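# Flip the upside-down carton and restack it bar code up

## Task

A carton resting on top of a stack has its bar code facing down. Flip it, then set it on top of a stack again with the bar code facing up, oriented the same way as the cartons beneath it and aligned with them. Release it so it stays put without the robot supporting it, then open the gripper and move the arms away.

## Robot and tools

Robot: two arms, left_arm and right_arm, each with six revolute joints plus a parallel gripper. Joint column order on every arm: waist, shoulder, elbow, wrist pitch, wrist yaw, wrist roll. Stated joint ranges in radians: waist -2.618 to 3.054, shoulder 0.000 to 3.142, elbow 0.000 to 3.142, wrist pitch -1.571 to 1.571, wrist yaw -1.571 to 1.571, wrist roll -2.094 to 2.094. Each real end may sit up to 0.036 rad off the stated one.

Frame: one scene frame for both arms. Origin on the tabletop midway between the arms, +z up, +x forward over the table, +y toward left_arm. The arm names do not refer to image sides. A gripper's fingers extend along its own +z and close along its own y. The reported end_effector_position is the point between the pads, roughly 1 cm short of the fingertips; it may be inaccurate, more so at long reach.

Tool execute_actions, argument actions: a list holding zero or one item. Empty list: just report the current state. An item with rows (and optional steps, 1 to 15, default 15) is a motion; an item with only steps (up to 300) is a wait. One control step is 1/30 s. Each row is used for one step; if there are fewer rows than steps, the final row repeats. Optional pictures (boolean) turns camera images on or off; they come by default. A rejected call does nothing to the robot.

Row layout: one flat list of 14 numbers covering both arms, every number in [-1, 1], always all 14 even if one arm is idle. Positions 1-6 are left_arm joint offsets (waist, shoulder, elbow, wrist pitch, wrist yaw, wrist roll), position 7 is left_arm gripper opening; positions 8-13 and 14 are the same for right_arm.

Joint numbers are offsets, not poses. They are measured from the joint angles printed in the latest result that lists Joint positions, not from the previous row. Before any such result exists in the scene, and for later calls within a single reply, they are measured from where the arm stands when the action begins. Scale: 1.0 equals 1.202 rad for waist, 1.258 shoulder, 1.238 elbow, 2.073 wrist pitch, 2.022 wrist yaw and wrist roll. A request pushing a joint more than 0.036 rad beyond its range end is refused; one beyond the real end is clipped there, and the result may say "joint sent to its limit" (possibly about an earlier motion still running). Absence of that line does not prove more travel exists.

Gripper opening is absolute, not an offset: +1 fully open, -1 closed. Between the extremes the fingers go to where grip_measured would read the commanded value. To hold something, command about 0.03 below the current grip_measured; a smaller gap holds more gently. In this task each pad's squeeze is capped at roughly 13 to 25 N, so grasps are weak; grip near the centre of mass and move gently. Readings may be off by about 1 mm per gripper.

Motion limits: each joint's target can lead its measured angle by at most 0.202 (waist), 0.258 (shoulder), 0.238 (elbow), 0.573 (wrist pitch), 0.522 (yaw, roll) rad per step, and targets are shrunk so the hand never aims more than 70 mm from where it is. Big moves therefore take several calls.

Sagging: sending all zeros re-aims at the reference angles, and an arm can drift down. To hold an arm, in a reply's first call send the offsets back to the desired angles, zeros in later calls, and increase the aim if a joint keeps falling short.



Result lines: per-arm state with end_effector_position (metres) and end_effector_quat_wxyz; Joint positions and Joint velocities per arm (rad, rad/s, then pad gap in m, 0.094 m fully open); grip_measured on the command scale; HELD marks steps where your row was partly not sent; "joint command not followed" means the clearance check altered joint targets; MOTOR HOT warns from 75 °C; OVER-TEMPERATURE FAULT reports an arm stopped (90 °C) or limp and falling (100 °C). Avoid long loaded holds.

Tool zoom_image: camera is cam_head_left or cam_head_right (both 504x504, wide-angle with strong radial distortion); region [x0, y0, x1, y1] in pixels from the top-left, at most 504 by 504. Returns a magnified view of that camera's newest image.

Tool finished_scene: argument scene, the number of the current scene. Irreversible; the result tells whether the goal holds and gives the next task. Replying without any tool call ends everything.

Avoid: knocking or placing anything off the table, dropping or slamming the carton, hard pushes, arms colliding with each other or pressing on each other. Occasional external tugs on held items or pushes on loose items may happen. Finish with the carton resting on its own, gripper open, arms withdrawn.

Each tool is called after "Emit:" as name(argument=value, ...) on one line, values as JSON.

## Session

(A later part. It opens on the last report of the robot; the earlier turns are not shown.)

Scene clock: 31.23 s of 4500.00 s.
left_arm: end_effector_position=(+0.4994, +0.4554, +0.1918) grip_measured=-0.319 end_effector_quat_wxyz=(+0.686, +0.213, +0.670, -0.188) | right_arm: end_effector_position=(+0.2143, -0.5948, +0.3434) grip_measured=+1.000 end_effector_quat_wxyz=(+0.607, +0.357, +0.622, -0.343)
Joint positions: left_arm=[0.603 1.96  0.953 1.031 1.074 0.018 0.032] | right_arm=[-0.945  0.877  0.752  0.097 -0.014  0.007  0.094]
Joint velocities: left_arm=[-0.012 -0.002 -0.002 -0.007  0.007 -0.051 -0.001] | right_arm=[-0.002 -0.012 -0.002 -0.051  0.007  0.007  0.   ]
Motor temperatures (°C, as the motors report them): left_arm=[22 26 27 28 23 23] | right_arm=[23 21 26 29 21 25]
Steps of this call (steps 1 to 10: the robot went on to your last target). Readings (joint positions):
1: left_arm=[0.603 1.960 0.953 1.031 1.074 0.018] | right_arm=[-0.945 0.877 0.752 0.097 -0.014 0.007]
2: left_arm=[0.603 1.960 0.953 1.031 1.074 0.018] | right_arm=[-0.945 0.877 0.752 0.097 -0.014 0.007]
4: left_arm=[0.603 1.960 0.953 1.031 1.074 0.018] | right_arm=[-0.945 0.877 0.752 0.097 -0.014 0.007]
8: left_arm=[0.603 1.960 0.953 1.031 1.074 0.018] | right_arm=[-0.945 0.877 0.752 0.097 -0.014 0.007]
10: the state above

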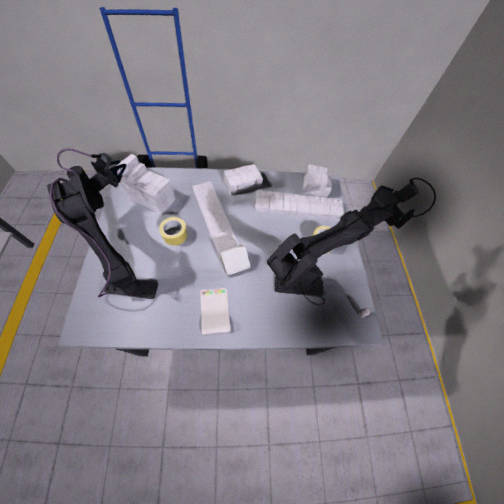

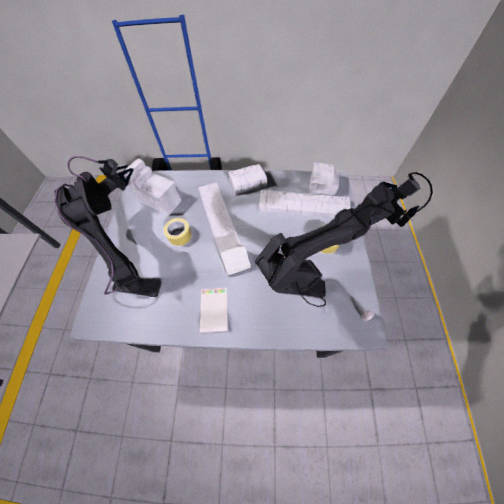

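Emit:
execute_actions(actions=[{"rows":[[0,0,0,0.015,0,0,0,0,0,0,0,0,0,1],[0,0,0,0.015,0,0,0,0,0,0,0,0,0,1],[0,0,0,0.015,0,0,0,0,0,0,0,0,0,1],[0,0,0,0.015,0,0,0,0,0,0,0,0,0,1],[0,0.03,-0.03,0.03,0,0,0,0,0,0,0,0,0,1]]}], pictures=false)

Emit:
execute_actions(actions=[{"rows":[[0,-0.01,0,0.015,0,0,-0.4,0,0,0,0,0,0,1]]}], pictures=false)

Emit:
execute_actions(actions=[{"rows":[[0,-0.06,0.03,0,0,0,-0.4,0,0,0,0,0,0,1],[0,-0.08,0.04,0,0,0,-0.4,0,0,0,0,0,0,1],[0,-0.1,0.05,0,0,0,-0.4,0,0,0,0,0,0,1],[0,-0.13,0.05,0,0,0,-0.4,0,0,0,0,0,0,1],[0,-0.16,0.06,0,0,0,-0.4,0,0,0,0,0,0,1],[0,-0.2,0.06,0,0,0,-0.4,0,0,0,0,0,0,1],[0,-0.25,0.06,0,0,0,-0.4,0,0,0,0,0,0,1],[0,-0.3,0.06,0,0,0,-0.4,0,0,0,0,0,0,1],[0,-0.35,0.06,0,0,0,-0.4,0,0,0,0,0,0,1],[0,-0.4,0.06,0,0,0,-0.4,0,0,0,0,0,0,1],[0,-0.5,0.06,0,0,0,-0.4,0,0,0,0,0,0,1]]}], pictures=false)

Emit:
execute_actions(actions=[{"steps":15}])

Scene clock: 33.23 s of 4500.00 s.
left_arm: end_effector_position=(+0.4981, +0.4549, +0.1809) grip_measured=-0.001 end_effector_quat_wxyz=(+0.687, +0.212, +0.670, -0.188) | right_arm: end_effector_position=(+0.2143, -0.5948, +0.3434) grip_measured=+1.000 end_effector_quat_wxyz=(+0.607, +0.357, +0.622, -0.343)
Joint positions: left_arm=[0.604 1.989 0.934 1.083 1.074 0.015 0.047] | right_arm=[-0.945  0.877  0.752  0.097 -0.014  0.007  0.094]
Joint velocities: left_arm=[-0.017 -0.012 -0.022  0.11  -0.022 -0.022  0.001] | right_arm=[ 0.007 -0.002  0.017 -0.022 -0.051 -0.007  0.   ]
Motor temperatures (°C, as the motors report them): left_arm=[22 26 27 28 23 23] | right_arm=[23 21 26 29 21 25]
Steps of this call (steps 1 to 15: the robot went on to your last target; steps 16 to 45: nothing new was sent; steps 46 to 60: all 15 steps of this action). Readings (joint positions):
46: left_arm=[0.603 1.960 0.953 1.032 1.074 0.018] | right_arm=[-0.945 0.877 0.752 0.097 -0.014 0.007]
47: left_arm=[0.603 1.960 0.953 1.032 1.074 0.018] | right_arm=[-0.945 0.877 0.752 0.097 -0.014 0.007]
49: left_arm=[0.603 1.960 0.953 1.034 1.074 0.018] | right_arm=[-0.945 0.877 0.752 0.097 -0.014 0.007]
53: left_arm=[0.603 1.982 0.938 1.061 1.074 0.018] | right_arm=[-0.945 0.877 0.752 0.097 -0.014 0.007]
60: the state above

Scene clock: 33.73 s of 4500.00 s.
left_arm: end_effector_position=(+0.4980, +0.4548, +0.1816) grip_measured=-0.313 end_effector_quat_wxyz=(+0.688, +0.213, +0.668, -0.187) | right_arm: end_effector_position=(+0.2143, -0.5948, +0.3434) grip_measured=+1.000 end_effector_quat_wxyz=(+0.607, +0.357, +0.622, -0.343)
Joint positions: left_arm=[0.604 1.989 0.934 1.087 1.074 0.015 0.032] | right_arm=[-0.945  0.877  0.752  0.097 -0.014  0.007  0.094]
Joint velocities: left_arm=[ 0.002 -0.002  0.002 -0.037 -0.051 -0.022 -0.   ] | right_arm=[-0.007 -0.002  0.007 -0.007 -0.022 -0.022  0.   ]
Motor temperatures (°C, as the motors report them): left_arm=[22 26 27 28 23 23] | right_arm=[23 21 26 29 21 25]
Steps of this call (steps 1 to 15: all 15 steps of this action). Readings (joint positions):
1: left_arm=[0.604 1.989 0.934 1.085 1.074 0.015] | right_arm=[-0.945 0.877 0.752 0.097 -0.014 0.007]
2: left_arm=[0.604 1.989 0.934 1.085 1.074 0.015] | right_arm=[-0.945 0.877 0.752 0.097 -0.014 0.007]
4: left_arm=[0.604 1.989 0.934 1.087 1.074 0.015] | right_arm=[-0.945 0.877 0.752 0.097 -0.014 0.007]
8: left_arm=[0.604 1.989 0.934 1.087 1.074 0.015] | right_arm=[-0.945 0.877 0.752 0.097 -0.014 0.007]
15: the state above

Scene clock: 34.23 s of 4500.00 s.
left_arm: end_effector_position=(+0.4408, +0.4232, +0.3570) grip_measured=-0.313 end_effector_quat_wxyz=(+0.771, +0.310, +0.550, -0.080) | right_arm: end_effector_position=(+0.2143, -0.5948, +0.3434) grip_measured=+1.000 end_effector_quat_wxyz=(+0.607, +0.357, +0.622, -0.343)
Joint positions: left_arm=[0.604 1.552 0.94  1.054 1.077 0.016 0.032] | right_arm=[-0.945  0.877  0.752  0.097 -0.014  0.007  0.094]
Joint velocities: left_arm=[-0.017 -1.14  -0.002 -0.022 -0.081 -0.022 -0.   ] | right_arm=[-0.022 -0.012 -0.012 -0.037  0.007 -0.051  0.   ]
Motor temperatures (°C, as the motors report them): left_arm=[22 26 27 28 23 23] | right_arm=[23 21 26 29 21 25]
Steps of this call (steps 1 to 15: all 15 steps of this action). Readings (joint positions):
1: left_arm=[0.604 1.985 0.934 1.084 1.074 0.015] | right_arm=[-0.945 0.877 0.752 0.097 -0.014 0.007]
2: left_arm=[0.604 1.976 0.934 1.075 1.074 0.015] | right_arm=[-0.945 0.877 0.752 0.097 -0.014 0.007]
4: left_arm=[0.604 1.940 0.934 1.061 1.073 0.015] | right_arm=[-0.945 0.877 0.752 0.097 -0.014 0.007]
8: left_arm=[0.604 1.821 0.940 1.055 1.073 0.015] | right_arm=[-0.945 0.877 0.752 0.097 -0.014 0.007]
15: the state above

Scene clock: 34.73 s of 4500.00 s.
left_arm: end_effector_position=(+0.3894, +0.3938, +0.4423) grip_measured=-0.313 end_effector_quat_wxyz=(+0.807, +0.373, +0.458, -0.009) | right_arm: end_effector_position=(+0.2143, -0.5948, +0.3434) grip_measured=+1.000 end_effector_quat_wxyz=(+0.607, +0.357, +0.622, -0.343)
Joint positions: left_arm=[0.604 1.362 0.986 1.088 1.091 0.019 0.032] | right_arm=[-0.945  0.877  0.752  0.097 -0.014  0.007  0.094]
Joint velocities: left_arm=[ 0.002 -0.002  0.007  0.081 -0.022  0.051  0.001] | right_arm=[-0.007  0.002 -0.022  0.007 -0.051 -0.081  0.   ]
Motor temperatures (°C, as the motors report them): left_arm=[22 26 27 28 23 23] | right_arm=[23 21 26 29 21 25]
Steps of this call (steps 1 to 15: the robot went on to your last target). Readings (joint positions):
1: left_arm=[0.604 1.513 0.940 1.055 1.078 0.017] | right_arm=[-0.945 0.877 0.752 0.097 -0.014 0.007]
2: left_arm=[0.604 1.476 0.942 1.056 1.080 0.017] | right_arm=[-0.945 0.877 0.752 0.097 -0.014 0.007]
4: left_arm=[0.604 1.415 0.958 1.060 1.084 0.017] | right_arm=[-0.945 0.877 0.752 0.097 -0.014 0.007]
8: left_arm=[0.604 1.363 0.986 1.093 1.087 0.018] | right_arm=[-0.945 0.877 0.752 0.097 -0.014 0.007]
15: the state above

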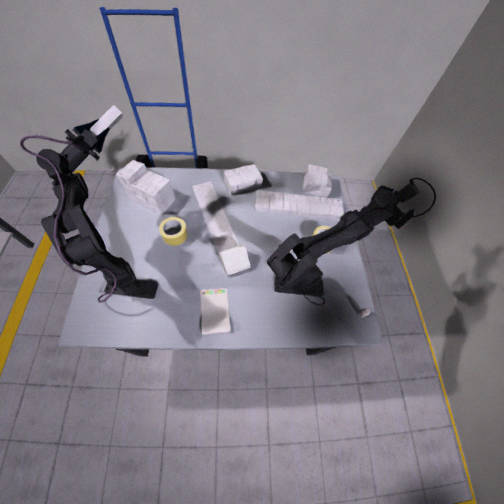

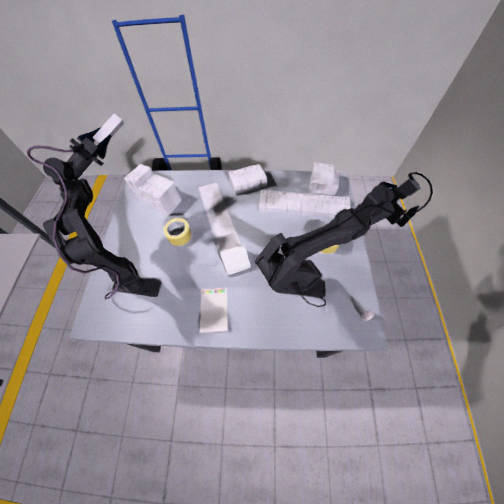

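Emit:
execute_actions(actions=[{"rows":[[-1,0,0.29,-0.53,-0.54,0.75,-0.4,0,0,0,0,0,0,1]]}], pictures=false)

Emit:
execute_actions(actions=[{"steps":30}])

Emit:
zoom_image(camera="cam_head_left", region=[100, 60, 300, 230])

Scene clock: 36.40 s of 4500.00 s.
left_arm: end_effector_position=(+0.4263, +0.1352, +0.4125) grip_measured=-0.312 end_effector_quat_wxyz=(+0.639, +0.595, +0.410, +0.265) | right_arm: end_effector_position=(+0.2143, -0.5948, +0.3434) grip_measured=+1.000 end_effector_quat_wxyz=(+0.607, +0.357, +0.622, -0.343)
Joint positions: left_arm=[-0.408  1.385  1.325  0.017  0.064  1.363  0.032] | right_arm=[-0.945  0.877  0.752  0.097 -0.014  0.007  0.094]
Joint velocities: left_arm=[-2.049  0.012 -0.007 -0.579 -0.505  1.223 -0.   ] | right_arm=[ 0.007 -0.002 -0.012 -0.022  0.037  0.051  0.   ]
Motor temperatures (°C, as the motors report them): left_arm=[22 26 27 28 23 23] | right_arm=[23 21 26 30 21 25]
Steps of this call (steps 1 to 15: the robot went on to your last target; steps 16 to 35: nothing new was sent; steps 36 to 50: all 15 steps of this action). Readings (joint positions):
36: left_arm=[0.578 1.362 1.010 1.017 1.039 0.099] | right_arm=[-0.945 0.877 0.752 0.097 -0.014 0.007]
37: left_arm=[0.521 1.372 1.073 0.891 0.935 0.200] | right_arm=[-0.945 0.877 0.752 0.097 -0.014 0.007]
39: left_arm=[0.382 1.389 1.209 0.656 0.732 0.399] | right_arm=[-0.945 0.877 0.752 0.097 -0.014 0.007]
43: left_arm=[0.092 1.376 1.324 0.306 0.341 0.797] | right_arm=[-0.945 0.877 0.752 0.097 -0.014 0.007]
50: the state above

Scene clock: 37.40 s of 4500.00 s.
left_arm: end_effector_position=(+0.3786, +0.0694, +0.4001) grip_measured=-0.312 end_effector_quat_wxyz=(+0.616, +0.668, +0.317, +0.271) | right_arm: end_effector_position=(+0.2143, -0.5948, +0.3434) grip_measured=+1.000 end_effector_quat_wxyz=(+0.607, +0.357, +0.622, -0.343)
Joint positions: left_arm=[-0.604  1.385  1.325 -0.033  0.005  1.542  0.032] | right_arm=[-0.945  0.877  0.752  0.097 -0.014  0.007  0.094]
Joint velocities: left_arm=[-0.017  0.007  0.012  0.037 -0.037 -0.007  0.   ] | right_arm=[ 0.012  0.002 -0.002 -0.11   0.037  0.022  0.   ]
Motor temperatures (°C, as the motors report them): left_arm=[22 26 27 28 23 23] | right_arm=[23 21 26 30 21 25]
Steps of this call (steps 1 to 30: the robot went on to your last target). Readings (joint positions):
1: left_arm=[-0.479 1.385 1.325 0.002 0.052 1.399] | right_arm=[-0.945 0.877 0.752 0.097 -0.014 0.007]
2: left_arm=[-0.541 1.385 1.325 -0.008 0.050 1.428] | right_arm=[-0.945 0.877 0.752 0.097 -0.014 0.007]
4: left_arm=[-0.614 1.385 1.325 -0.019 0.056 1.470] | right_arm=[-0.945 0.877 0.752 0.097 -0.014 0.007]
8: left_arm=[-0.612 1.385 1.325 -0.028 0.035 1.513] | right_arm=[-0.945 0.877 0.752 0.097 -0.014 0.007]
30: the state above
All arms were judged still, so your last target was given up. Only a new action makes them travel on or press farther. Fingers that are still opening or closing keep moving.

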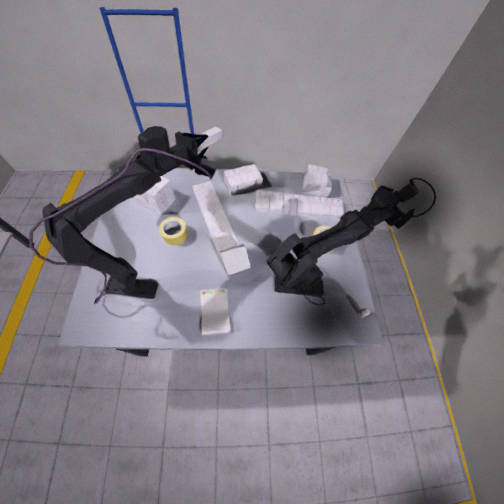

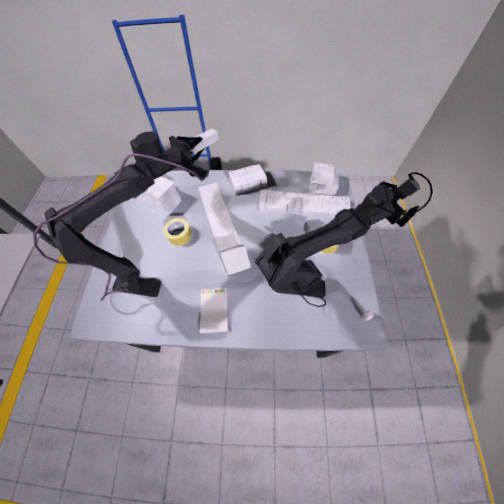

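Region (100, 60, 300, 230) of cam_head_left's 504x504 image, scaled by 2.520, with more detail than that image has; it fills the top 428 rows of this view, and the rest is white.

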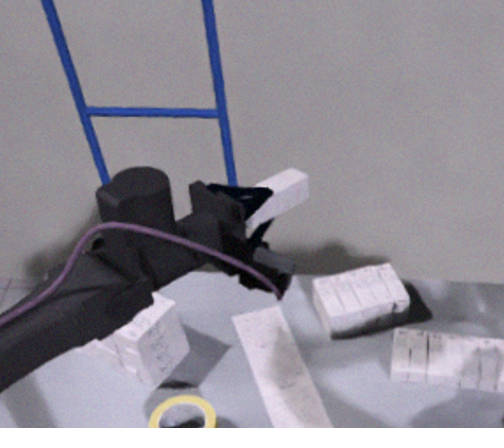

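Emit:
execute_actions(actions=[{"rows":[[-0.33,0,0.02,-0.71,0,0.012,-0.4,0,0,0,0,0,0,1]]}], pictures=false)

Emit:
execute_actions(actions=[{"steps":35}])

Scene clock: 38.57 s of 4500.00 s.
left_arm: end_effector_position=(+0.1679, +0.0903, +0.1927) grip_measured=-0.311 end_effector_quat_wxyz=(+0.190, +0.953, +0.230, +0.043) | right_arm: end_effector_position=(+0.2143, -0.5948, +0.3434) grip_measured=+1.000 end_effector_quat_wxyz=(+0.607, +0.357, +0.622, -0.343)
Joint positions: left_arm=[-0.997  1.395  1.329 -1.112  0.004  1.567  0.032] | right_arm=[-0.945  0.877  0.752  0.097 -0.014  0.007  0.094]
Joint velocities: left_arm=[ 0.007  0.017 -0.017 -2.41  -0.11  -0.037  0.001] | right_arm=[-0.017  0.012  0.012 -0.007  0.007 -0.022  0.   ]
Motor temperatures (°C, as the motors report them): left_arm=[22 26 27 29 23 23] | right_arm=[23 21 26 30 21 25]
Steps of this call (steps 1 to 20: nothing new was sent; steps 21 to 35: all 15 steps of this action). Readings (joint positions):
21: left_arm=[-0.617 1.385 1.327 -0.065 -0.006 1.544] | right_arm=[-0.945 0.877 0.752 0.097 -0.014 0.007]
22: left_arm=[-0.644 1.384 1.329 -0.120 -0.018 1.548] | right_arm=[-0.945 0.877 0.752 0.097 -0.014 0.007]
24: left_arm=[-0.722 1.387 1.329 -0.250 -0.018 1.554] | right_arm=[-0.945 0.877 0.752 0.097 -0.014 0.007]
28: left_arm=[-0.893 1.395 1.329 -0.533 -0.012 1.563] | right_arm=[-0.945 0.877 0.752 0.097 -0.014 0.007]
35: the state above

Scene clock: 39.73 s of 4500.00 s.
left_arm: end_effector_position=(+0.1279, +0.1707, +0.1739) grip_measured=-0.311 end_effector_quat_wxyz=(+0.011, +0.972, +0.235, +0.003) | right_arm: end_effector_position=(+0.2143, -0.5948, +0.3434) grip_measured=+1.000 end_effector_quat_wxyz=(+0.607, +0.357, +0.622, -0.343)
Joint positions: left_arm=[-0.997  1.395  1.329 -1.483 -0.001  1.567  0.032] | right_arm=[-0.945  0.877  0.752  0.097 -0.014  0.007  0.094]
Joint velocities: left_arm=[ 0.017 -0.002 -0.017 -0.066  0.037 -0.037 -0.001] | right_arm=[ 0.002 -0.012 -0.007  0.095 -0.007 -0.051  0.   ]
Motor temperatures (°C, as the motors report them): left_arm=[22 26 27 28 23 23] | right_arm=[23 21 26 30 21 25]
Steps of this call (steps 1 to 30: the robot went on to your last target; steps 31 to 35: nothing new was sent). Readings (joint positions):
1: left_arm=[-0.997 1.395 1.329 -1.191 0.002 1.567] | right_arm=[-0.945 0.877 0.752 0.097 -0.014 0.007]
2: left_arm=[-0.997 1.395 1.329 -1.260 0.001 1.567] | right_arm=[-0.945 0.877 0.752 0.097 -0.014 0.007]
4: left_arm=[-0.997 1.395 1.329 -1.358 0.000 1.567] | right_arm=[-0.945 0.877 0.752 0.097 -0.014 0.007]
8: left_arm=[-0.997 1.395 1.329 -1.444 -0.000 1.567] | right_arm=[-0.945 0.877 0.752 0.097 -0.014 0.007]
35: the state above
All arms were judged still, so your last target was given up. Only a new action makes them travel on or press farther. Fingers that are still opening or closing keep moving.

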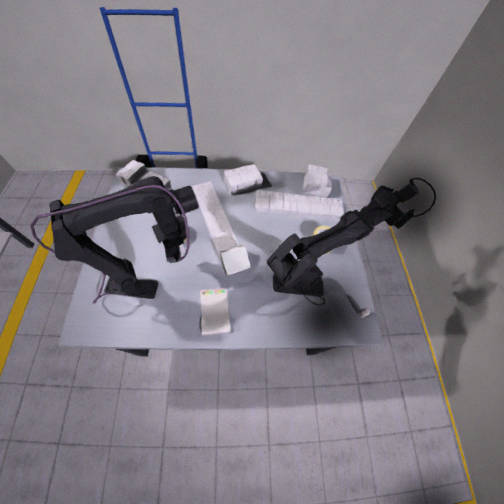

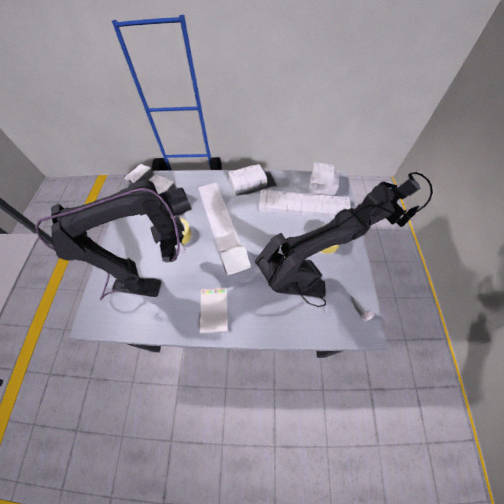

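Emit:
execute_actions(actions=[{"rows":[[0,0,-0.07,0.03,0,0,-0.4,0,0,0,0,0,0,1],[0,0,-0.07,0.03,0,0,-0.4,0,0,0,0,0,0,1],[0,0,-0.14,0.07,0,0,-0.4,0,0,0,0,0,0,1],[0,0,-0.14,0.07,0,0,-0.4,0,0,0,0,0,0,1],[0,0,-0.2,0.11,0,0,-0.4,0,0,0,0,0,0,1],[0,0,-0.2,0.11,0,0,-0.4,0,0,0,0,0,0,1],[0,0,-0.24,0.14,0,0,-0.4,0,0,0,0,0,0,1],[0,0,-0.27,0.155,0,0,-0.4,0,0,0,0,0,0,1]]}], pictures=false)

Emit:
execute_actions(actions=[{"steps":10}])

Emit:
zoom_image(camera="cam_head_right", region=[130, 190, 250, 300])

Scene clock: 41.37 s of 4500.00 s.
left_arm: end_effector_position=(+0.1235, +0.1825, +0.0892) grip_measured=-0.311 end_effector_quat_wxyz=(-0.018, +0.972, +0.235, +0.000) | right_arm: end_effector_position=(+0.2143, -0.5948, +0.3434) grip_measured=+1.000 end_effector_quat_wxyz=(+0.607, +0.357, +0.622, -0.343)
Joint positions: left_arm=[-0.997  1.399  0.995 -1.201 -0.009  1.567  0.032] | right_arm=[-0.945  0.877  0.752  0.097 -0.014  0.007  0.094]
Joint velocities: left_arm=[-0.002 -0.007 -0.007  0.212  0.022 -0.007 -0.001] | right_arm=[-0.002 -0.007  0.007  0.007  0.022  0.081  0.   ]
Motor temperatures (°C, as the motors report them): left_arm=[22 25 27 28 23 23] | right_arm=[23 21 26 30 21 25]
Steps of this call (steps 1 to 34: nothing new was sent; steps 35 to 49: all 15 steps of this action). Readings (joint positions):
35: left_arm=[-0.997 1.394 1.319 -1.474 -0.001 1.567] | right_arm=[-0.945 0.877 0.752 0.097 -0.014 0.007]
36: left_arm=[-0.997 1.393 1.301 -1.461 -0.002 1.567] | right_arm=[-0.945 0.877 0.752 0.097 -0.014 0.007]
38: left_arm=[-0.997 1.393 1.230 -1.417 -0.003 1.567] | right_arm=[-0.945 0.877 0.752 0.097 -0.014 0.007]
42: left_arm=[-0.997 1.397 1.064 -1.304 -0.006 1.567] | right_arm=[-0.945 0.877 0.752 0.097 -0.014 0.007]
49: the state above

Scene clock: 41.70 s of 4500.00 s.
left_arm: end_effector_position=(+0.1267, +0.1760, +0.0891) grip_measured=-0.311 end_effector_quat_wxyz=(-0.004, +0.972, +0.235, +0.004) | right_arm: end_effector_position=(+0.2143, -0.5948, +0.3434) grip_measured=+1.000 end_effector_quat_wxyz=(+0.607, +0.357, +0.622, -0.343)
Joint positions: left_arm=[-0.997  1.399  0.995 -1.172 -0.009  1.567  0.032] | right_arm=[-0.945  0.877  0.752  0.097 -0.014  0.007  0.094]
Joint velocities: left_arm=[-0.012 -0.007 -0.007  0.081 -0.081 -0.022 -0.001] | right_arm=[ 0.002  0.002 -0.002  0.037  0.037 -0.037  0.   ]
Motor temperatures (°C, as the motors report them): left_arm=[22 25 27 28 23 23] | right_arm=[23 21 26 30 21 25]
Steps of this call (steps 1 to 10: the robot went on to your last target). Readings (joint positions):
1: left_arm=[-0.997 1.399 0.995 -1.193 -0.009 1.567] | right_arm=[-0.945 0.877 0.752 0.097 -0.014 0.007]
2: left_arm=[-0.997 1.399 0.995 -1.188 -0.009 1.567] | right_arm=[-0.945 0.877 0.752 0.097 -0.014 0.007]
4: left_arm=[-0.997 1.399 0.995 -1.180 -0.009 1.567] | right_arm=[-0.945 0.877 0.752 0.097 -0.014 0.007]
8: left_arm=[-0.997 1.399 0.995 -1.173 -0.009 1.567] | right_arm=[-0.945 0.877 0.752 0.097 -0.014 0.007]
10: the state above

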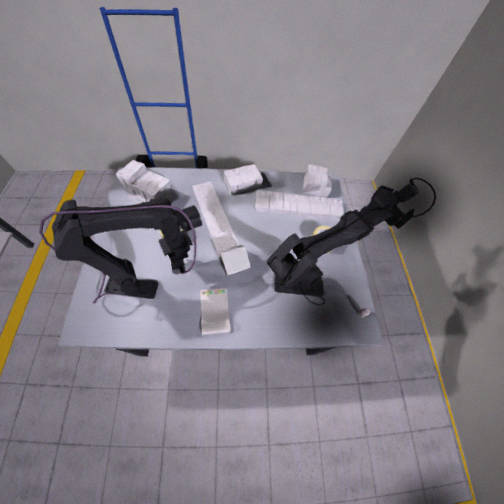

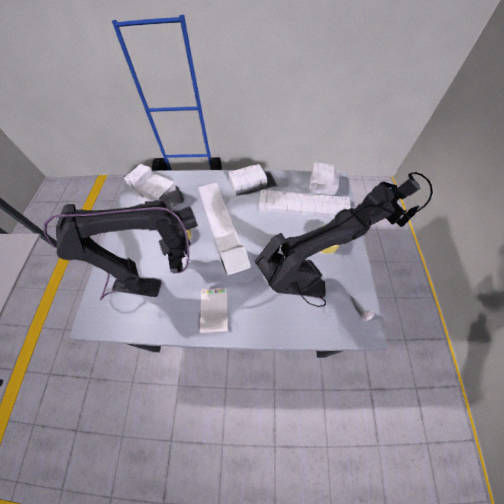

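Region (130, 190, 250, 300) of cam_head_right's 504x504 image, scaled by 4.200, with more detail than that image has; it fills the top 462 rows of this view, and the rest is white.

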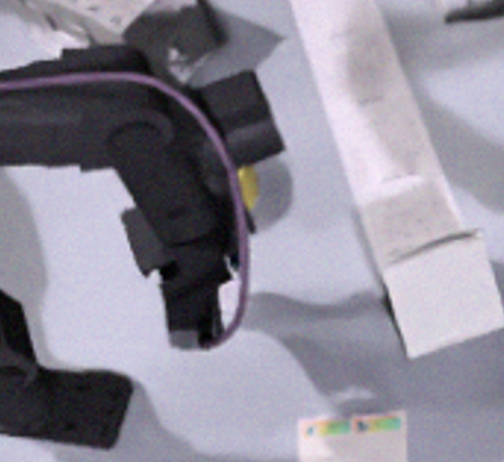

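Lowering in small steps until contact.

Emit:
execute_actions(actions=[{"rows":[[0,0,-0.04,0.028,0.005,0,-0.4,0,0,0,0,0,0,1]],"steps":10}], pictures=false)

Emit:
execute_actions(actions=[{"rows":[[0,0,-0.03,0.022,0,0,-0.4,0,0,0,0,0,0,1]],"steps":10}], pictures=false)

Emit:
execute_actions(actions=[{"rows":[[0,0,-0.03,0.02,0,0,-0.4,0,0,0,0,0,0,1]],"steps":10}], pictures=false)

Scene clock: 43.67 s of 4500.00 s.
left_arm: end_effector_position=(+0.1261, +0.1773, +0.0790) grip_measured=-0.311 end_effector_quat_wxyz=(-0.003, +0.972, +0.235, +0.004) | right_arm: end_effector_position=(+0.2143, -0.5948, +0.3434) grip_measured=+1.000 end_effector_quat_wxyz=(+0.607, +0.357, +0.622, -0.343)
Joint positions: left_arm=[-0.997  1.399  0.954 -1.129 -0.009  1.567  0.032] | right_arm=[-0.945  0.877  0.752  0.097 -0.014  0.007  0.094]
Joint velocities: left_arm=[ 0.002  0.002 -0.012  0.081  0.037  0.007  0.   ] | right_arm=[-0.017 -0.012 -0.012 -0.007  0.066 -0.022  0.   ]
Motor temperatures (°C, as the motors report them): left_arm=[22 25 27 28 23 23] | right_arm=[23 21 26 30 21 25]
Steps of this call (steps 1 to 30: the robot went on to your last target; steps 31 to 49: nothing new was sent; steps 50 to 59: all 10 steps of this action). Readings (joint positions):
50: left_arm=[-0.997 1.399 0.990 -1.164 -0.009 1.567] | right_arm=[-0.945 0.877 0.752 0.097 -0.014 0.007]
51: left_arm=[-0.997 1.399 0.981 -1.152 -0.009 1.567] | right_arm=[-0.945 0.877 0.752 0.097 -0.014 0.007]
53: left_arm=[-0.997 1.399 0.962 -1.139 -0.009 1.567] | right_arm=[-0.945 0.877 0.752 0.097 -0.014 0.007]
57: left_arm=[-0.997 1.399 0.954 -1.134 -0.009 1.567] | right_arm=[-0.945 0.877 0.752 0.097 -0.014 0.007]
59: the state above

Scene clock: 44.00 s of 4500.00 s.
left_arm: end_effector_position=(+0.1268, +0.1780, +0.0723) grip_measured=-0.311 end_effector_quat_wxyz=(-0.001, +0.972, +0.235, +0.007) | right_arm: end_effector_position=(+0.2143, -0.5948, +0.3434) grip_measured=+1.000 end_effector_quat_wxyz=(+0.607, +0.357, +0.622, -0.343)
Joint positions: left_arm=[-0.997  1.399  0.927 -1.097 -0.014  1.567  0.032] | right_arm=[-0.945  0.877  0.752  0.097 -0.014  0.007  0.094]
Joint velocities: left_arm=[ 0.007 -0.002 -0.007  0.095  0.066  0.051 -0.   ] | right_arm=[ 0.007 -0.002 -0.007 -0.007 -0.022  0.037  0.   ]
Motor temperatures (°C, as the motors report them): left_arm=[22 25 27 28 23 23] | right_arm=[23 21 26 30 21 25]
Steps of this call (steps 1 to 10: all 10 steps of this action). Readings (joint positions):
1: left_arm=[-0.997 1.399 0.951 -1.123 -0.009 1.567] | right_arm=[-0.945 0.877 0.752 0.097 -0.014 0.007]
2: left_arm=[-0.997 1.399 0.945 -1.115 -0.010 1.567] | right_arm=[-0.945 0.877 0.752 0.097 -0.014 0.007]
4: left_arm=[-0.997 1.399 0.933 -1.105 -0.012 1.567] | right_arm=[-0.945 0.877 0.752 0.097 -0.014 0.007]
8: left_arm=[-0.997 1.399 0.927 -1.101 -0.014 1.567] | right_arm=[-0.945 0.877 0.752 0.097 -0.014 0.007]
10: the state above

Scene clock: 44.33 s of 4500.00 s.
left_arm: end_effector_position=(+0.1275, +0.1785, +0.0676) grip_measured=-0.311 end_effector_quat_wxyz=(+0.000, +0.972, +0.235, +0.010) | right_arm: end_effector_position=(+0.2143, -0.5948, +0.3434) grip_measured=+1.000 end_effector_quat_wxyz=(+0.607, +0.357, +0.622, -0.343)
Joint positions: left_arm=[-0.997  1.399  0.908 -1.074 -0.019  1.567  0.032] | right_arm=[-0.945  0.877  0.752  0.097 -0.014  0.007  0.094]
Joint velocities: left_arm=[ 0.002  0.017 -0.002 -0.007  0.051  0.007 -0.001] | right_arm=[-0.002  0.002 -0.012 -0.051  0.037  0.022  0.   ]
Motor temperatures (°C, as the motors report them): left_arm=[22 25 27 28 23 23] | right_arm=[23 21 26 30 21 25]
Steps of this call (steps 1 to 10: all 10 steps of this action). Readings (joint positions):
1: left_arm=[-0.997 1.399 0.924 -1.092 -0.015 1.567] | right_arm=[-0.945 0.877 0.752 0.097 -0.014 0.007]
2: left_arm=[-0.997 1.399 0.918 -1.084 -0.016 1.567] | right_arm=[-0.945 0.877 0.752 0.097 -0.014 0.007]
4: left_arm=[-0.997 1.399 0.908 -1.075 -0.018 1.567] | right_arm=[-0.945 0.877 0.752 0.097 -0.014 0.007]
8: left_arm=[-0.997 1.399 0.908 -1.074 -0.019 1.567] | right_arm=[-0.945 0.877 0.752 0.097 -0.014 0.007]
10: the state above

Contact reached. Releasing and rotating the fingers around it.

Emit:
execute_actions(actions=[{"rows":[[0,0,0.01,0,0.012,0,1,0,0,0,0,0,0,1]]}], pictures=false)

Emit:
execute_actions(actions=[{"rows":[[0,0,0.01,0,0,-1,1,0,0,0,0,0,0,1]]}], pictures=false)

Emit:
execute_actions(actions=[{"steps":20}], pictures=false)

Emit:
execute_actions(actions=[{"rows":[[0,0,0.01,0,0,-0.56,1,0,0,0,0,0,0,1]]}], pictures=false)

Emit:
execute_actions(actions=[{"steps":15}])

Emit:
zoom_image(camera="cam_head_right", region=[130, 190, 250, 300])

Scene clock: 46.17 s of 4500.00 s.
left_arm: end_effector_position=(+0.1270, +0.1781, +0.0676) grip_measured=+1.000 end_effector_quat_wxyz=(+0.001, +0.972, +0.235, +0.008) | right_arm: end_effector_position=(+0.2143, -0.5948, +0.3434) grip_measured=+1.000 end_effector_quat_wxyz=(+0.607, +0.357, +0.622, -0.343)
Joint positions: left_arm=[-0.997  1.399  0.908 -1.073 -0.015  1.567  0.094] | right_arm=[-0.945  0.877  0.752  0.097 -0.014  0.007  0.094]
Joint velocities: left_arm=[-0.007 -0.012 -0.017  0.037 -0.007 -0.125  0.   ] | right_arm=[-0.007 -0.007 -0.012  0.022 -0.007  0.037  0.   ]
Motor temperatures (°C, as the motors report them): left_arm=[22 25 27 27 23 23] | right_arm=[23 21 26 30 21 25]
Steps of this call (steps 1 to 15: the robot went on to your last target; steps 16 to 40: nothing new was sent; steps 41 to 55: all 15 steps of this action). Readings (joint positions):
41: left_arm=[-0.997 1.399 0.908 -1.074 -0.018 1.567] | right_arm=[-0.945 0.877 0.752 0.097 -0.014 0.007]
42: left_arm=[-0.997 1.399 0.908 -1.074 -0.018 1.567] | right_arm=[-0.945 0.877 0.752 0.097 -0.014 0.007]
44: left_arm=[-0.997 1.399 0.908 -1.073 -0.017 1.567] | right_arm=[-0.945 0.877 0.752 0.097 -0.014 0.007]
48: left_arm=[-0.997 1.399 0.908 -1.073 -0.016 1.567] | right_arm=[-0.945 0.877 0.752 0.097 -0.014 0.007]
55: the state above

Scene clock: 46.67 s of 4500.00 s.
left_arm: end_effector_position=(+0.1276, +0.1786, +0.0677) grip_measured=+1.000 end_effector_quat_wxyz=(+0.007, +0.569, +0.822, +0.008) | right_arm: end_effector_position=(+0.2143, -0.5948, +0.3434) grip_measured=+1.000 end_effector_quat_wxyz=(+0.607, +0.357, +0.622, -0.343)
Joint positions: left_arm=[-0.997  1.399  0.908 -1.074 -0.02   0.112  0.094] | right_arm=[-0.945  0.877  0.752  0.097 -0.014  0.007  0.094]
Joint velocities: left_arm=[-0.032  0.002  0.002  0.066  0.007 -2.938  0.   ] | right_arm=[-0.002 -0.012 -0.007  0.037 -0.007 -0.022  0.   ]
Motor temperatures (°C, as the motors report them): left_arm=[22 25 27 27 23 23] | right_arm=[23 21 26 31 21 25]
Steps of this call (steps 1 to 15: all 15 steps of this action). Readings (joint positions):
1: left_arm=[-0.997 1.399 0.908 -1.075 -0.017 1.494] | right_arm=[-0.945 0.877 0.752 0.097 -0.014 0.007]
2: left_arm=[-0.997 1.399 0.908 -1.075 -0.018 1.394] | right_arm=[-0.945 0.877 0.752 0.097 -0.014 0.007]
4: left_arm=[-0.997 1.399 0.908 -1.074 -0.019 1.196] | right_arm=[-0.945 0.877 0.752 0.097 -0.014 0.007]
8: left_arm=[-0.997 1.399 0.908 -1.074 -0.020 0.802] | right_arm=[-0.945 0.877 0.752 0.097 -0.014 0.007]
15: the state above

Scene clock: 47.33 s of 4500.00 s.
left_arm: end_effector_position=(+0.1275, +0.1785, +0.0676) grip_measured=+1.000 end_effector_quat_wxyz=(+0.009, +0.322, +0.947, +0.005) | right_arm: end_effector_position=(+0.2143, -0.5948, +0.3434) grip_measured=+1.000 end_effector_quat_wxyz=(+0.607, +0.357, +0.622, -0.343)
Joint positions: left_arm=[-0.997  1.399  0.908 -1.074 -0.019 -0.443  0.094] | right_arm=[-0.945  0.877  0.752  0.097 -0.014  0.007  0.094]
Joint velocities: left_arm=[-0.002  0.002 -0.007 -0.022 -0.037 -0.022  0.   ] | right_arm=[-0.012  0.007 -0.002  0.007 -0.007 -0.125  0.   ]
Motor temperatures (°C, as the motors report them): left_arm=[22 25 27 27 23 23] | right_arm=[23 21 26 31 21 25]
Steps of this call (steps 1 to 20: the robot went on to your last target). Readings (joint positions):
1: left_arm=[-0.997 1.399 0.908 -1.074 -0.020 0.013] | right_arm=[-0.945 0.877 0.752 0.097 -0.014 0.007]
2: left_arm=[-0.997 1.399 0.908 -1.074 -0.020 -0.078] | right_arm=[-0.945 0.877 0.752 0.097 -0.014 0.007]
4: left_arm=[-0.997 1.399 0.908 -1.074 -0.020 -0.213] | right_arm=[-0.945 0.877 0.752 0.097 -0.014 0.007]
8: left_arm=[-0.997 1.399 0.908 -1.074 -0.020 -0.354] | right_arm=[-0.945 0.877 0.752 0.097 -0.014 0.007]
20: the state above

Scene clock: 47.83 s of 4500.00 s.
left_arm: end_effector_position=(+0.1266, +0.1781, +0.0676) grip_measured=+1.000 end_effector_quat_wxyz=(+0.007, -0.196, +0.981, -0.001) | right_arm: end_effector_position=(+0.2143, -0.5948, +0.3434) grip_measured=+1.000 end_effector_quat_wxyz=(+0.607, +0.357, +0.622, -0.343)
Joint positions: left_arm=[-0.997  1.399  0.908 -1.074 -0.014 -1.495  0.094] | right_arm=[-0.945  0.877  0.752  0.097 -0.014  0.007  0.094]
Joint velocities: left_arm=[ 0.017  0.007  0.012 -0.022 -0.007 -0.505  0.   ] | right_arm=[-0.017  0.007 -0.017 -0.022 -0.007 -0.051  0.   ]
Motor temperatures (°C, as the motors report them): left_arm=[22 25 27 27 23 23] | right_arm=[23 21 26 31 21 25]
Steps of this call (steps 1 to 15: all 15 steps of this action). Readings (joint positions):
1: left_arm=[-0.997 1.399 0.908 -1.074 -0.017 -0.517] | right_arm=[-0.945 0.877 0.752 0.097 -0.014 0.007]
2: left_arm=[-0.997 1.399 0.908 -1.074 -0.017 -0.617] | right_arm=[-0.945 0.877 0.752 0.097 -0.014 0.007]
4: left_arm=[-0.997 1.399 0.908 -1.074 -0.016 -0.815] | right_arm=[-0.945 0.877 0.752 0.097 -0.014 0.007]
8: left_arm=[-0.997 1.399 0.908 -1.074 -0.016 -1.201] | right_arm=[-0.945 0.877 0.752 0.097 -0.014 0.007]
15: the state above

Scene clock: 48.33 s of 4500.00 s.
left_arm: end_effector_position=(+0.1263, +0.1779, +0.0676) grip_measured=+1.000 end_effector_quat_wxyz=(+0.006, -0.232, +0.973, -0.001) | right_arm: end_effector_position=(+0.2143, -0.5948, +0.3434) grip_measured=+1.000 end_effector_quat_wxyz=(+0.607, +0.357, +0.622, -0.343)
Joint positions: left_arm=[-0.997  1.399  0.908 -1.074 -0.012 -1.568  0.094] | right_arm=[-0.945  0.877  0.752  0.097 -0.014  0.007  0.094]
Joint velocities: left_arm=[ 0.007 -0.012 -0.012  0.007 -0.007 -0.066  0.   ] | right_arm=[-0.002  0.002  0.002 -0.037  0.007  0.022  0.   ]
Motor temperatures (°C, as the motors report them): left_arm=[22 25 27 27 23 23] | right_arm=[23 21 26 31 21 25]
Steps of this call (steps 1 to 15: the robot went on to your last target). Readings (joint positions):
1: left_arm=[-0.997 1.399 0.908 -1.074 -0.013 -1.510] | right_arm=[-0.945 0.877 0.752 0.097 -0.014 0.007]
2: left_arm=[-0.997 1.399 0.908 -1.074 -0.013 -1.522] | right_arm=[-0.945 0.877 0.752 0.097 -0.014 0.007]
4: left_arm=[-0.997 1.399 0.908 -1.074 -0.013 -1.540] | right_arm=[-0.945 0.877 0.752 0.097 -0.014 0.007]
8: left_arm=[-0.997 1.399 0.908 -1.074 -0.012 -1.559] | right_arm=[-0.945 0.877 0.752 0.097 -0.014 0.007]
15: the state above

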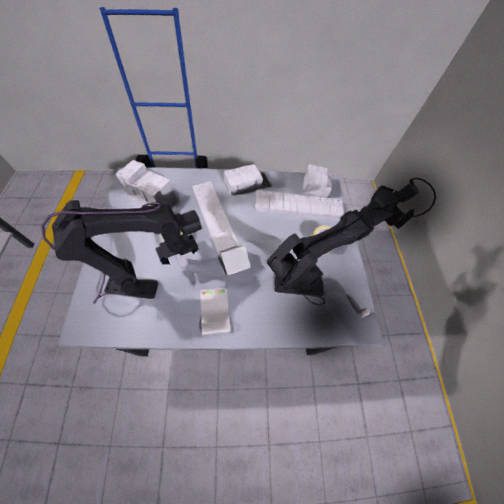

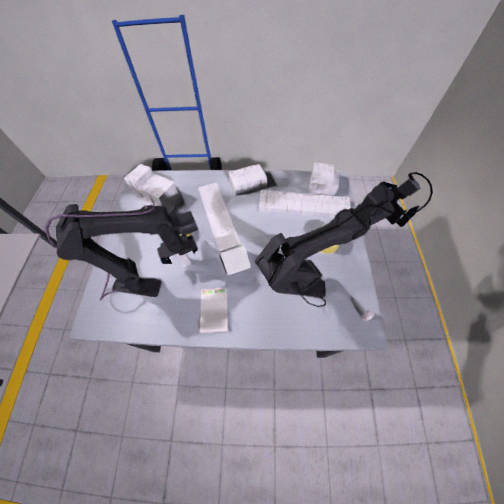

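Region (130, 190, 250, 300) of cam_head_right's 504x504 image, scaled by 4.200, with more detail than that image has; it fills the top 462 rows of this view, and the rest is white.

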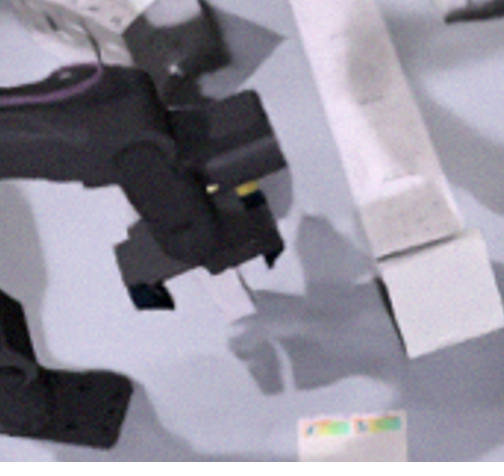

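Emit:
execute_actions(actions=[{"rows":[[0.025,0,0.01,0,0,0,0.5,0,0,0,0,0,0,1],[0.025,0,0.01,0,0,0,0.3,0,0,0,0,0,0,1],[0.025,0,0.01,0,0,0,0.1,0,0,0,0,0,0,1],[0.025,0,0.01,0,0,0,0,0,0,0,0,0,0,1],[0.025,0,0.01,0,0,0,0,0,0,0,0,0,0,1],[0.025,0,0.01,0,0,0,-0.1,0,0,0,0,0,0,1],[0.025,0,0.01,0,0,0,-0.2,0,0,0,0,0,0,1],[0.025,0,0.01,0,0,0,-0.4,0,0,0,0,0,0,1]]}], pictures=false)

Emit:
execute_actions(actions=[{"rows":[[0,0,0.1,-0.04,0,0,-0.4,0,0,0,0,0,0,1],[0,0,0.1,-0.04,0,0,-0.4,0,0,0,0,0,0,1],[0,0,0.16,-0.08,0,0,-0.4,0,0,0,0,0,0,1],[0,0,0.2,-0.1,0,0,-0.4,0,0,0,0,0,0,1],[0,0,0.35,-0.15,0,0,-0.4,0,0,0,0,0,0,1]]}], pictures=false)

Emit:
execute_actions(actions=[{"rows":[[0,0,0.02,0.8,0,0.78,-0.4,0,0,0,0,0,0,1]]}], pictures=false)

Emit:
execute_actions(actions=[{"steps":30}])

Emit:
zoom_image(camera="cam_head_left", region=[160, 80, 340, 230])

Scene clock: 50.50 s of 4500.00 s.
left_arm: end_effector_position=(+0.1294, +0.1796, +0.0676) grip_measured=-0.314 end_effector_quat_wxyz=(+0.003, -0.244, +0.970, -0.002) | right_arm: end_effector_position=(+0.2143, -0.5948, +0.3434) grip_measured=+1.000 end_effector_quat_wxyz=(+0.607, +0.357, +0.622, -0.343)
Joint positions: left_arm=[-0.975  1.399  0.908 -1.074 -0.005 -1.571  0.032] | right_arm=[-0.945  0.877  0.752  0.097 -0.014  0.007  0.094]
Joint velocities: left_arm=[-0.022  0.007 -0.017 -0.037 -0.022  0.066  0.   ] | right_arm=[-0.007 -0.022  0.002 -0.007 -0.051 -0.051  0.   ]
Motor temperatures (°C, as the motors report them): left_arm=[22 24 27 27 23 23] | right_arm=[23 21 26 31 21 25]
Steps of this call (steps 1 to 15: the robot went on to your last target; steps 16 to 50: nothing new was sent; steps 51 to 65: all 15 steps of this action). Readings (joint positions):
51: left_arm=[-0.994 1.399 0.908 -1.074 -0.009 -1.571] | right_arm=[-0.945 0.877 0.752 0.097 -0.014 0.007]
52: left_arm=[-0.988 1.399 0.908 -1.074 -0.007 -1.571] | right_arm=[-0.945 0.877 0.752 0.097 -0.014 0.007]
54: left_arm=[-0.978 1.399 0.908 -1.074 -0.007 -1.571] | right_arm=[-0.945 0.877 0.752 0.097 -0.014 0.007]
58: left_arm=[-0.975 1.399 0.908 -1.074 -0.006 -1.571] | right_arm=[-0.945 0.877 0.752 0.097 -0.014 0.007]
65: the state above

Scene clock: 51.00 s of 4500.00 s.
left_arm: end_effector_position=(+0.1478, +0.1420, +0.1740) grip_measured=-0.314 end_effector_quat_wxyz=(+0.016, -0.243, +0.967, -0.073) | right_arm: end_effector_position=(+0.2143, -0.5948, +0.3434) grip_measured=+1.000 end_effector_quat_wxyz=(+0.607, +0.357, +0.622, -0.343)
Joint positions: left_arm=[-0.975  1.405  1.327 -1.343  0.004 -1.571  0.032] | right_arm=[-0.945  0.877  0.752  0.097 -0.014  0.007  0.094]
Joint velocities: left_arm=[ 0.002  0.002  0.007 -0.227 -0.051 -0.022 -0.001] | right_arm=[-0.002 -0.002 -0.017  0.11  -0.007 -0.081  0.   ]
Motor temperatures (°C, as the motors report them): left_arm=[22 24 27 27 23 23] | right_arm=[23 21 26 31 21 25]
Steps of this call (steps 1 to 15: all 15 steps of this action). Readings (joint positions):
1: left_arm=[-0.975 1.401 0.919 -1.087 -0.003 -1.571] | right_arm=[-0.945 0.877 0.752 0.097 -0.014 0.007]
2: left_arm=[-0.975 1.404 0.940 -1.109 -0.001 -1.571] | right_arm=[-0.945 0.877 0.752 0.097 -0.014 0.007]
4: left_arm=[-0.975 1.407 1.014 -1.164 0.002 -1.571] | right_arm=[-0.945 0.877 0.752 0.097 -0.014 0.007]
8: left_arm=[-0.975 1.410 1.262 -1.282 0.004 -1.571] | right_arm=[-0.945 0.877 0.752 0.097 -0.014 0.007]
15: the state above

Scene clock: 51.50 s of 4500.00 s.
left_arm: end_effector_position=(+0.2333, -0.0193, +0.3020) grip_measured=-0.314 end_effector_quat_wxyz=(+0.340, +0.205, +0.833, -0.386) | right_arm: end_effector_position=(+0.2143, -0.5948, +0.3434) grip_measured=+1.000 end_effector_quat_wxyz=(+0.607, +0.357, +0.622, -0.343)
Joint positions: left_arm=[-0.975  1.405  1.324 -0.409  0.01  -0.601  0.032] | right_arm=[-0.945  0.877  0.752  0.097 -0.014  0.007  0.094]
Joint velocities: left_arm=[ 0.002 -0.007  0.027  1.795 -0.007  1.824  0.   ] | right_arm=[-0.002 -0.007  0.007 -0.037 -0.066 -0.051  0.   ]
Motor temperatures (°C, as the motors report them): left_arm=[22 24 27 27 23 23] | right_arm=[23 21 26 31 21 25]
Steps of this call (steps 1 to 15: all 15 steps of this action). Readings (joint positions):
1: left_arm=[-0.975 1.405 1.325 -1.324 0.004 -1.522] | right_arm=[-0.945 0.877 0.752 0.097 -0.014 0.007]
2: left_arm=[-0.975 1.405 1.324 -1.270 0.006 -1.454] | right_arm=[-0.945 0.877 0.752 0.097 -0.014 0.007]
4: left_arm=[-0.975 1.405 1.324 -1.128 0.009 -1.319] | right_arm=[-0.945 0.877 0.752 0.097 -0.014 0.007]
8: left_arm=[-0.975 1.405 1.324 -0.857 0.010 -1.054] | right_arm=[-0.945 0.877 0.752 0.097 -0.014 0.007]
15: the state above

Scene clock: 52.50 s of 4500.00 s.
left_arm: end_effector_position=(+0.2452, -0.0416, +0.4640) grip_measured=-0.314 end_effector_quat_wxyz=(+0.658, +0.333, +0.547, -0.396) | right_arm: end_effector_position=(+0.2143, -0.5948, +0.3434) grip_measured=+1.000 end_effector_quat_wxyz=(+0.607, +0.357, +0.622, -0.343)
Joint positions: left_arm=[-0.975  1.405  1.324  0.263  0.01   0.003  0.032] | right_arm=[-0.945  0.877  0.752  0.097 -0.014  0.007  0.094]
Joint velocities: left_arm=[ 0.007  0.022 -0.012 -0.007 -0.051 -0.081 -0.001] | right_arm=[-0.007  0.002  0.012  0.037  0.022 -0.022  0.   ]
Motor temperatures (°C, as the motors report them): left_arm=[22 24 28 27 23 23] | right_arm=[23 21 26 31 21 25]
Steps of this call (steps 1 to 30: the robot went on to your last target). Readings (joint positions):
1: left_arm=[-0.975 1.405 1.324 -0.347 0.010 -0.537] | right_arm=[-0.945 0.877 0.752 0.097 -0.014 0.007]
2: left_arm=[-0.975 1.405 1.324 -0.285 0.010 -0.472] | right_arm=[-0.945 0.877 0.752 0.097 -0.014 0.007]
4: left_arm=[-0.975 1.405 1.324 -0.162 0.010 -0.357] | right_arm=[-0.945 0.877 0.752 0.097 -0.014 0.007]
8: left_arm=[-0.975 1.405 1.324 0.070 0.010 -0.163] | right_arm=[-0.945 0.877 0.752 0.097 -0.014 0.007]
30: the state above

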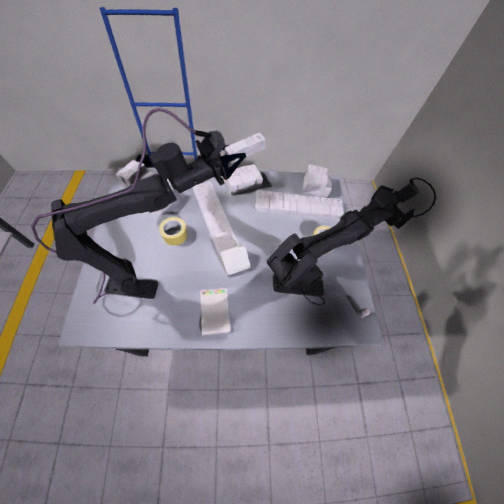

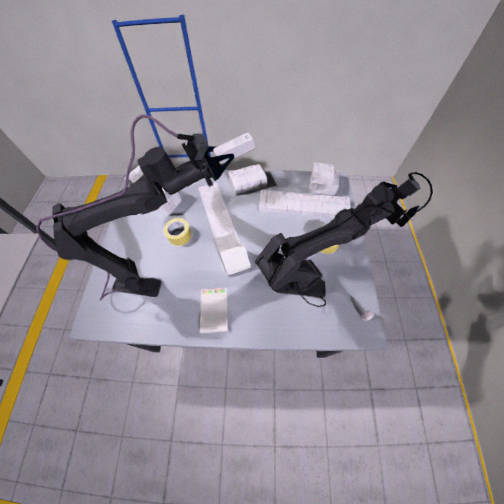

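Region (160, 80, 340, 230) of cam_head_left's 504x504 image, scaled by 2.800, with more detail than that image has.

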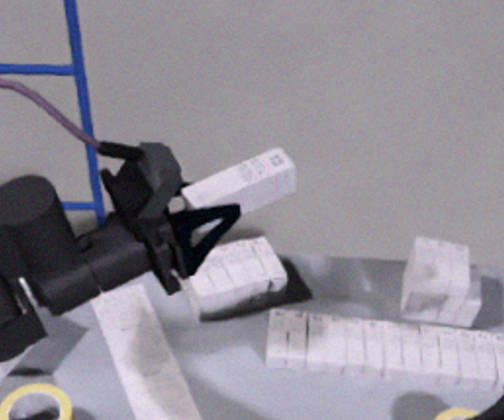

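Emit:
execute_actions(actions=[{"rows":[[0,0,0.01,-0.78,0,-0.778,-0.4,0,0,0,0,0,0,1]]}], pictures=false)

Emit:
execute_actions(actions=[{"steps":25}], pictures=false)

Emit:
execute_actions(actions=[{"rows":[[0,0,-0.07,0,0,0,-0.4,0,0,0,0,0,0,1],[0,0,-0.07,0,0,0,-0.4,0,0,0,0,0,0,1],[0,0,-0.14,0.03,0,0,-0.4,0,0,0,0,0,0,1],[0,0,-0.14,0.03,0,0,-0.4,0,0,0,0,0,0,1],[0,0,-0.2,0.06,0,0,-0.4,0,0,0,0,0,0,1],[0,0,-0.24,0.09,0,0,-0.4,0,0,0,0,0,0,1],[0,0,-0.27,0.11,0,0,-0.4,0,0,0,0,0,0,1],[0,0,-0.3,0.12,0,0,-0.4,0,0,0,0,0,0,1]]}], pictures=false)

Emit:
execute_actions(actions=[{"steps":10}], pictures=false)

Scene clock: 55.77 s of 4500.00 s.
left_arm: end_effector_position=(+0.1890, +0.0624, +0.2034) grip_measured=-0.313 end_effector_quat_wxyz=(+0.112, -0.019, +0.966, -0.233) | right_arm: end_effector_position=(+0.2143, -0.5948, +0.3434) grip_measured=+1.000 end_effector_quat_wxyz=(+0.607, +0.357, +0.622, -0.343)
Joint positions: left_arm=[-0.975  1.412  1.328 -0.963  0.012 -1.12   0.032] | right_arm=[-0.945  0.877  0.752  0.097 -0.014  0.007  0.094]
Joint velocities: left_arm=[ 0.007  0.007 -0.017 -2.44   0.022 -2.571 -0.001] | right_arm=[-0.007  0.007  0.012  0.081 -0.007 -0.11   0.   ]
Motor temperatures (°C, as the motors report them): left_arm=[22 24 28 28 23 23] | right_arm=[23 21 27 31 21 25]
Steps of this call (steps 1 to 15: the robot went on to your last target; steps 16 to 83: nothing new was sent; steps 84 to 98: all 15 steps of this action). Readings (joint positions):
84: left_arm=[-0.975 1.404 1.327 0.220 0.011 -0.053] | right_arm=[-0.945 0.877 0.752 0.097 -0.014 0.007]
85: left_arm=[-0.975 1.400 1.328 0.150 0.011 -0.130] | right_arm=[-0.945 0.877 0.752 0.097 -0.014 0.007]
87: left_arm=[-0.975 1.401 1.328 -0.007 0.011 -0.278] | right_arm=[-0.945 0.877 0.752 0.097 -0.014 0.007]
91: left_arm=[-0.975 1.410 1.328 -0.357 0.011 -0.578] | right_arm=[-0.945 0.877 0.752 0.097 -0.014 0.007]
98: the state above

Scene clock: 56.60 s of 4500.00 s.
left_arm: end_effector_position=(+0.1463, +0.1403, +0.1727) grip_measured=-0.313 end_effector_quat_wxyz=(+0.010, -0.240, +0.968, -0.072) | right_arm: end_effector_position=(+0.2143, -0.5948, +0.3434) grip_measured=+1.000 end_effector_quat_wxyz=(+0.607, +0.357, +0.622, -0.343)
Joint positions: left_arm=[-0.975  1.412  1.328 -1.343  0.016 -1.565  0.032] | right_arm=[-0.945  0.877  0.752  0.097 -0.014  0.007  0.094]
Joint velocities: left_arm=[-0.002  0.022  0.007 -0.007 -0.022  0.037 -0.001] | right_arm=[-0.022 -0.002  0.007 -0.037  0.051 -0.037  0.   ]
Motor temperatures (°C, as the motors report them): left_arm=[22 24 28 28 23 23] | right_arm=[23 21 27 31 21 25]
Steps of this call (steps 1 to 25: the robot went on to your last target). Readings (joint positions):
1: left_arm=[-0.975 1.412 1.328 -1.044 0.013 -1.208] | right_arm=[-0.945 0.877 0.752 0.097 -0.014 0.007]
2: left_arm=[-0.975 1.412 1.328 -1.115 0.013 -1.281] | right_arm=[-0.945 0.877 0.752 0.097 -0.014 0.007]
4: left_arm=[-0.975 1.412 1.328 -1.218 0.014 -1.386] | right_arm=[-0.945 0.877 0.752 0.097 -0.014 0.007]
8: left_arm=[-0.975 1.412 1.328 -1.307 0.015 -1.495] | right_arm=[-0.945 0.877 0.752 0.097 -0.014 0.007]
25: the state above

Scene clock: 57.10 s of 4500.00 s.
left_arm: end_effector_position=(+0.1228, +0.1811, +0.0744) grip_measured=-0.313 end_effector_quat_wxyz=(-0.017, -0.241, +0.970, +0.016) | right_arm: end_effector_position=(+0.2143, -0.5948, +0.3434) grip_measured=+1.000 end_effector_quat_wxyz=(+0.607, +0.357, +0.622, -0.343)
Joint positions: left_arm=[-0.975  1.419  0.951 -1.142  0.024 -1.565  0.032] | right_arm=[-0.945  0.877  0.752  0.097 -0.014  0.007  0.094]
Joint velocities: left_arm=[ 0.007  0.022  0.012  0.198 -0.022 -0.007 -0.   ] | right_arm=[-0.017 -0.017 -0.002  0.037  0.051 -0.066  0.   ]
Motor temperatures (°C, as the motors report them): left_arm=[22 24 28 28 23 23] | right_arm=[23 21 27 31 21 25]
Steps of this call (steps 1 to 15: all 15 steps of this action). Readings (joint positions):
1: left_arm=[-0.975 1.412 1.319 -1.338 0.016 -1.565] | right_arm=[-0.945 0.877 0.752 0.097 -0.014 0.007]
2: left_arm=[-0.975 1.411 1.302 -1.335 0.017 -1.565] | right_arm=[-0.945 0.877 0.752 0.097 -0.014 0.007]
4: left_arm=[-0.975 1.411 1.232 -1.314 0.018 -1.565] | right_arm=[-0.945 0.877 0.752 0.097 -0.014 0.007]
8: left_arm=[-0.975 1.413 1.034 -1.220 0.021 -1.565] | right_arm=[-0.945 0.877 0.752 0.097 -0.014 0.007]
15: the state above

Scene clock: 57.43 s of 4500.00 s.
left_arm: end_effector_position=(+0.1264, +0.1744, +0.0742) grip_measured=-0.313 end_effector_quat_wxyz=(-0.013, -0.241, +0.970, +0.001) | right_arm: end_effector_position=(+0.2143, -0.5948, +0.3434) grip_measured=+1.000 end_effector_quat_wxyz=(+0.607, +0.357, +0.622, -0.343)
Joint positions: left_arm=[-0.975  1.419  0.951 -1.111  0.024 -1.565  0.032] | right_arm=[-0.945  0.877  0.752  0.097 -0.014  0.007  0.094]
Joint velocities: left_arm=[-0.007 -0.017 -0.022  0.051 -0.007  0.051 -0.   ] | right_arm=[ 0.002 -0.007 -0.027  0.051 -0.022 -0.066  0.   ]
Motor temperatures (°C, as the motors report them): left_arm=[22 24 28 28 23 23] | right_arm=[23 21 27 31 21 25]
Steps of this call (steps 1 to 10: the robot went on to your last target). Readings (joint positions):
1: left_arm=[-0.975 1.419 0.951 -1.134 0.024 -1.565] | right_arm=[-0.945 0.877 0.752 0.097 -0.014 0.007]
2: left_arm=[-0.975 1.419 0.951 -1.128 0.024 -1.565] | right_arm=[-0.945 0.877 0.752 0.097 -0.014 0.007]
4: left_arm=[-0.975 1.419 0.951 -1.120 0.024 -1.565] | right_arm=[-0.945 0.877 0.752 0.097 -0.014 0.007]
8: left_arm=[-0.975 1.419 0.951 -1.112 0.024 -1.565] | right_arm=[-0.945 0.877 0.752 0.097 -0.014 0.007]
10: the state above


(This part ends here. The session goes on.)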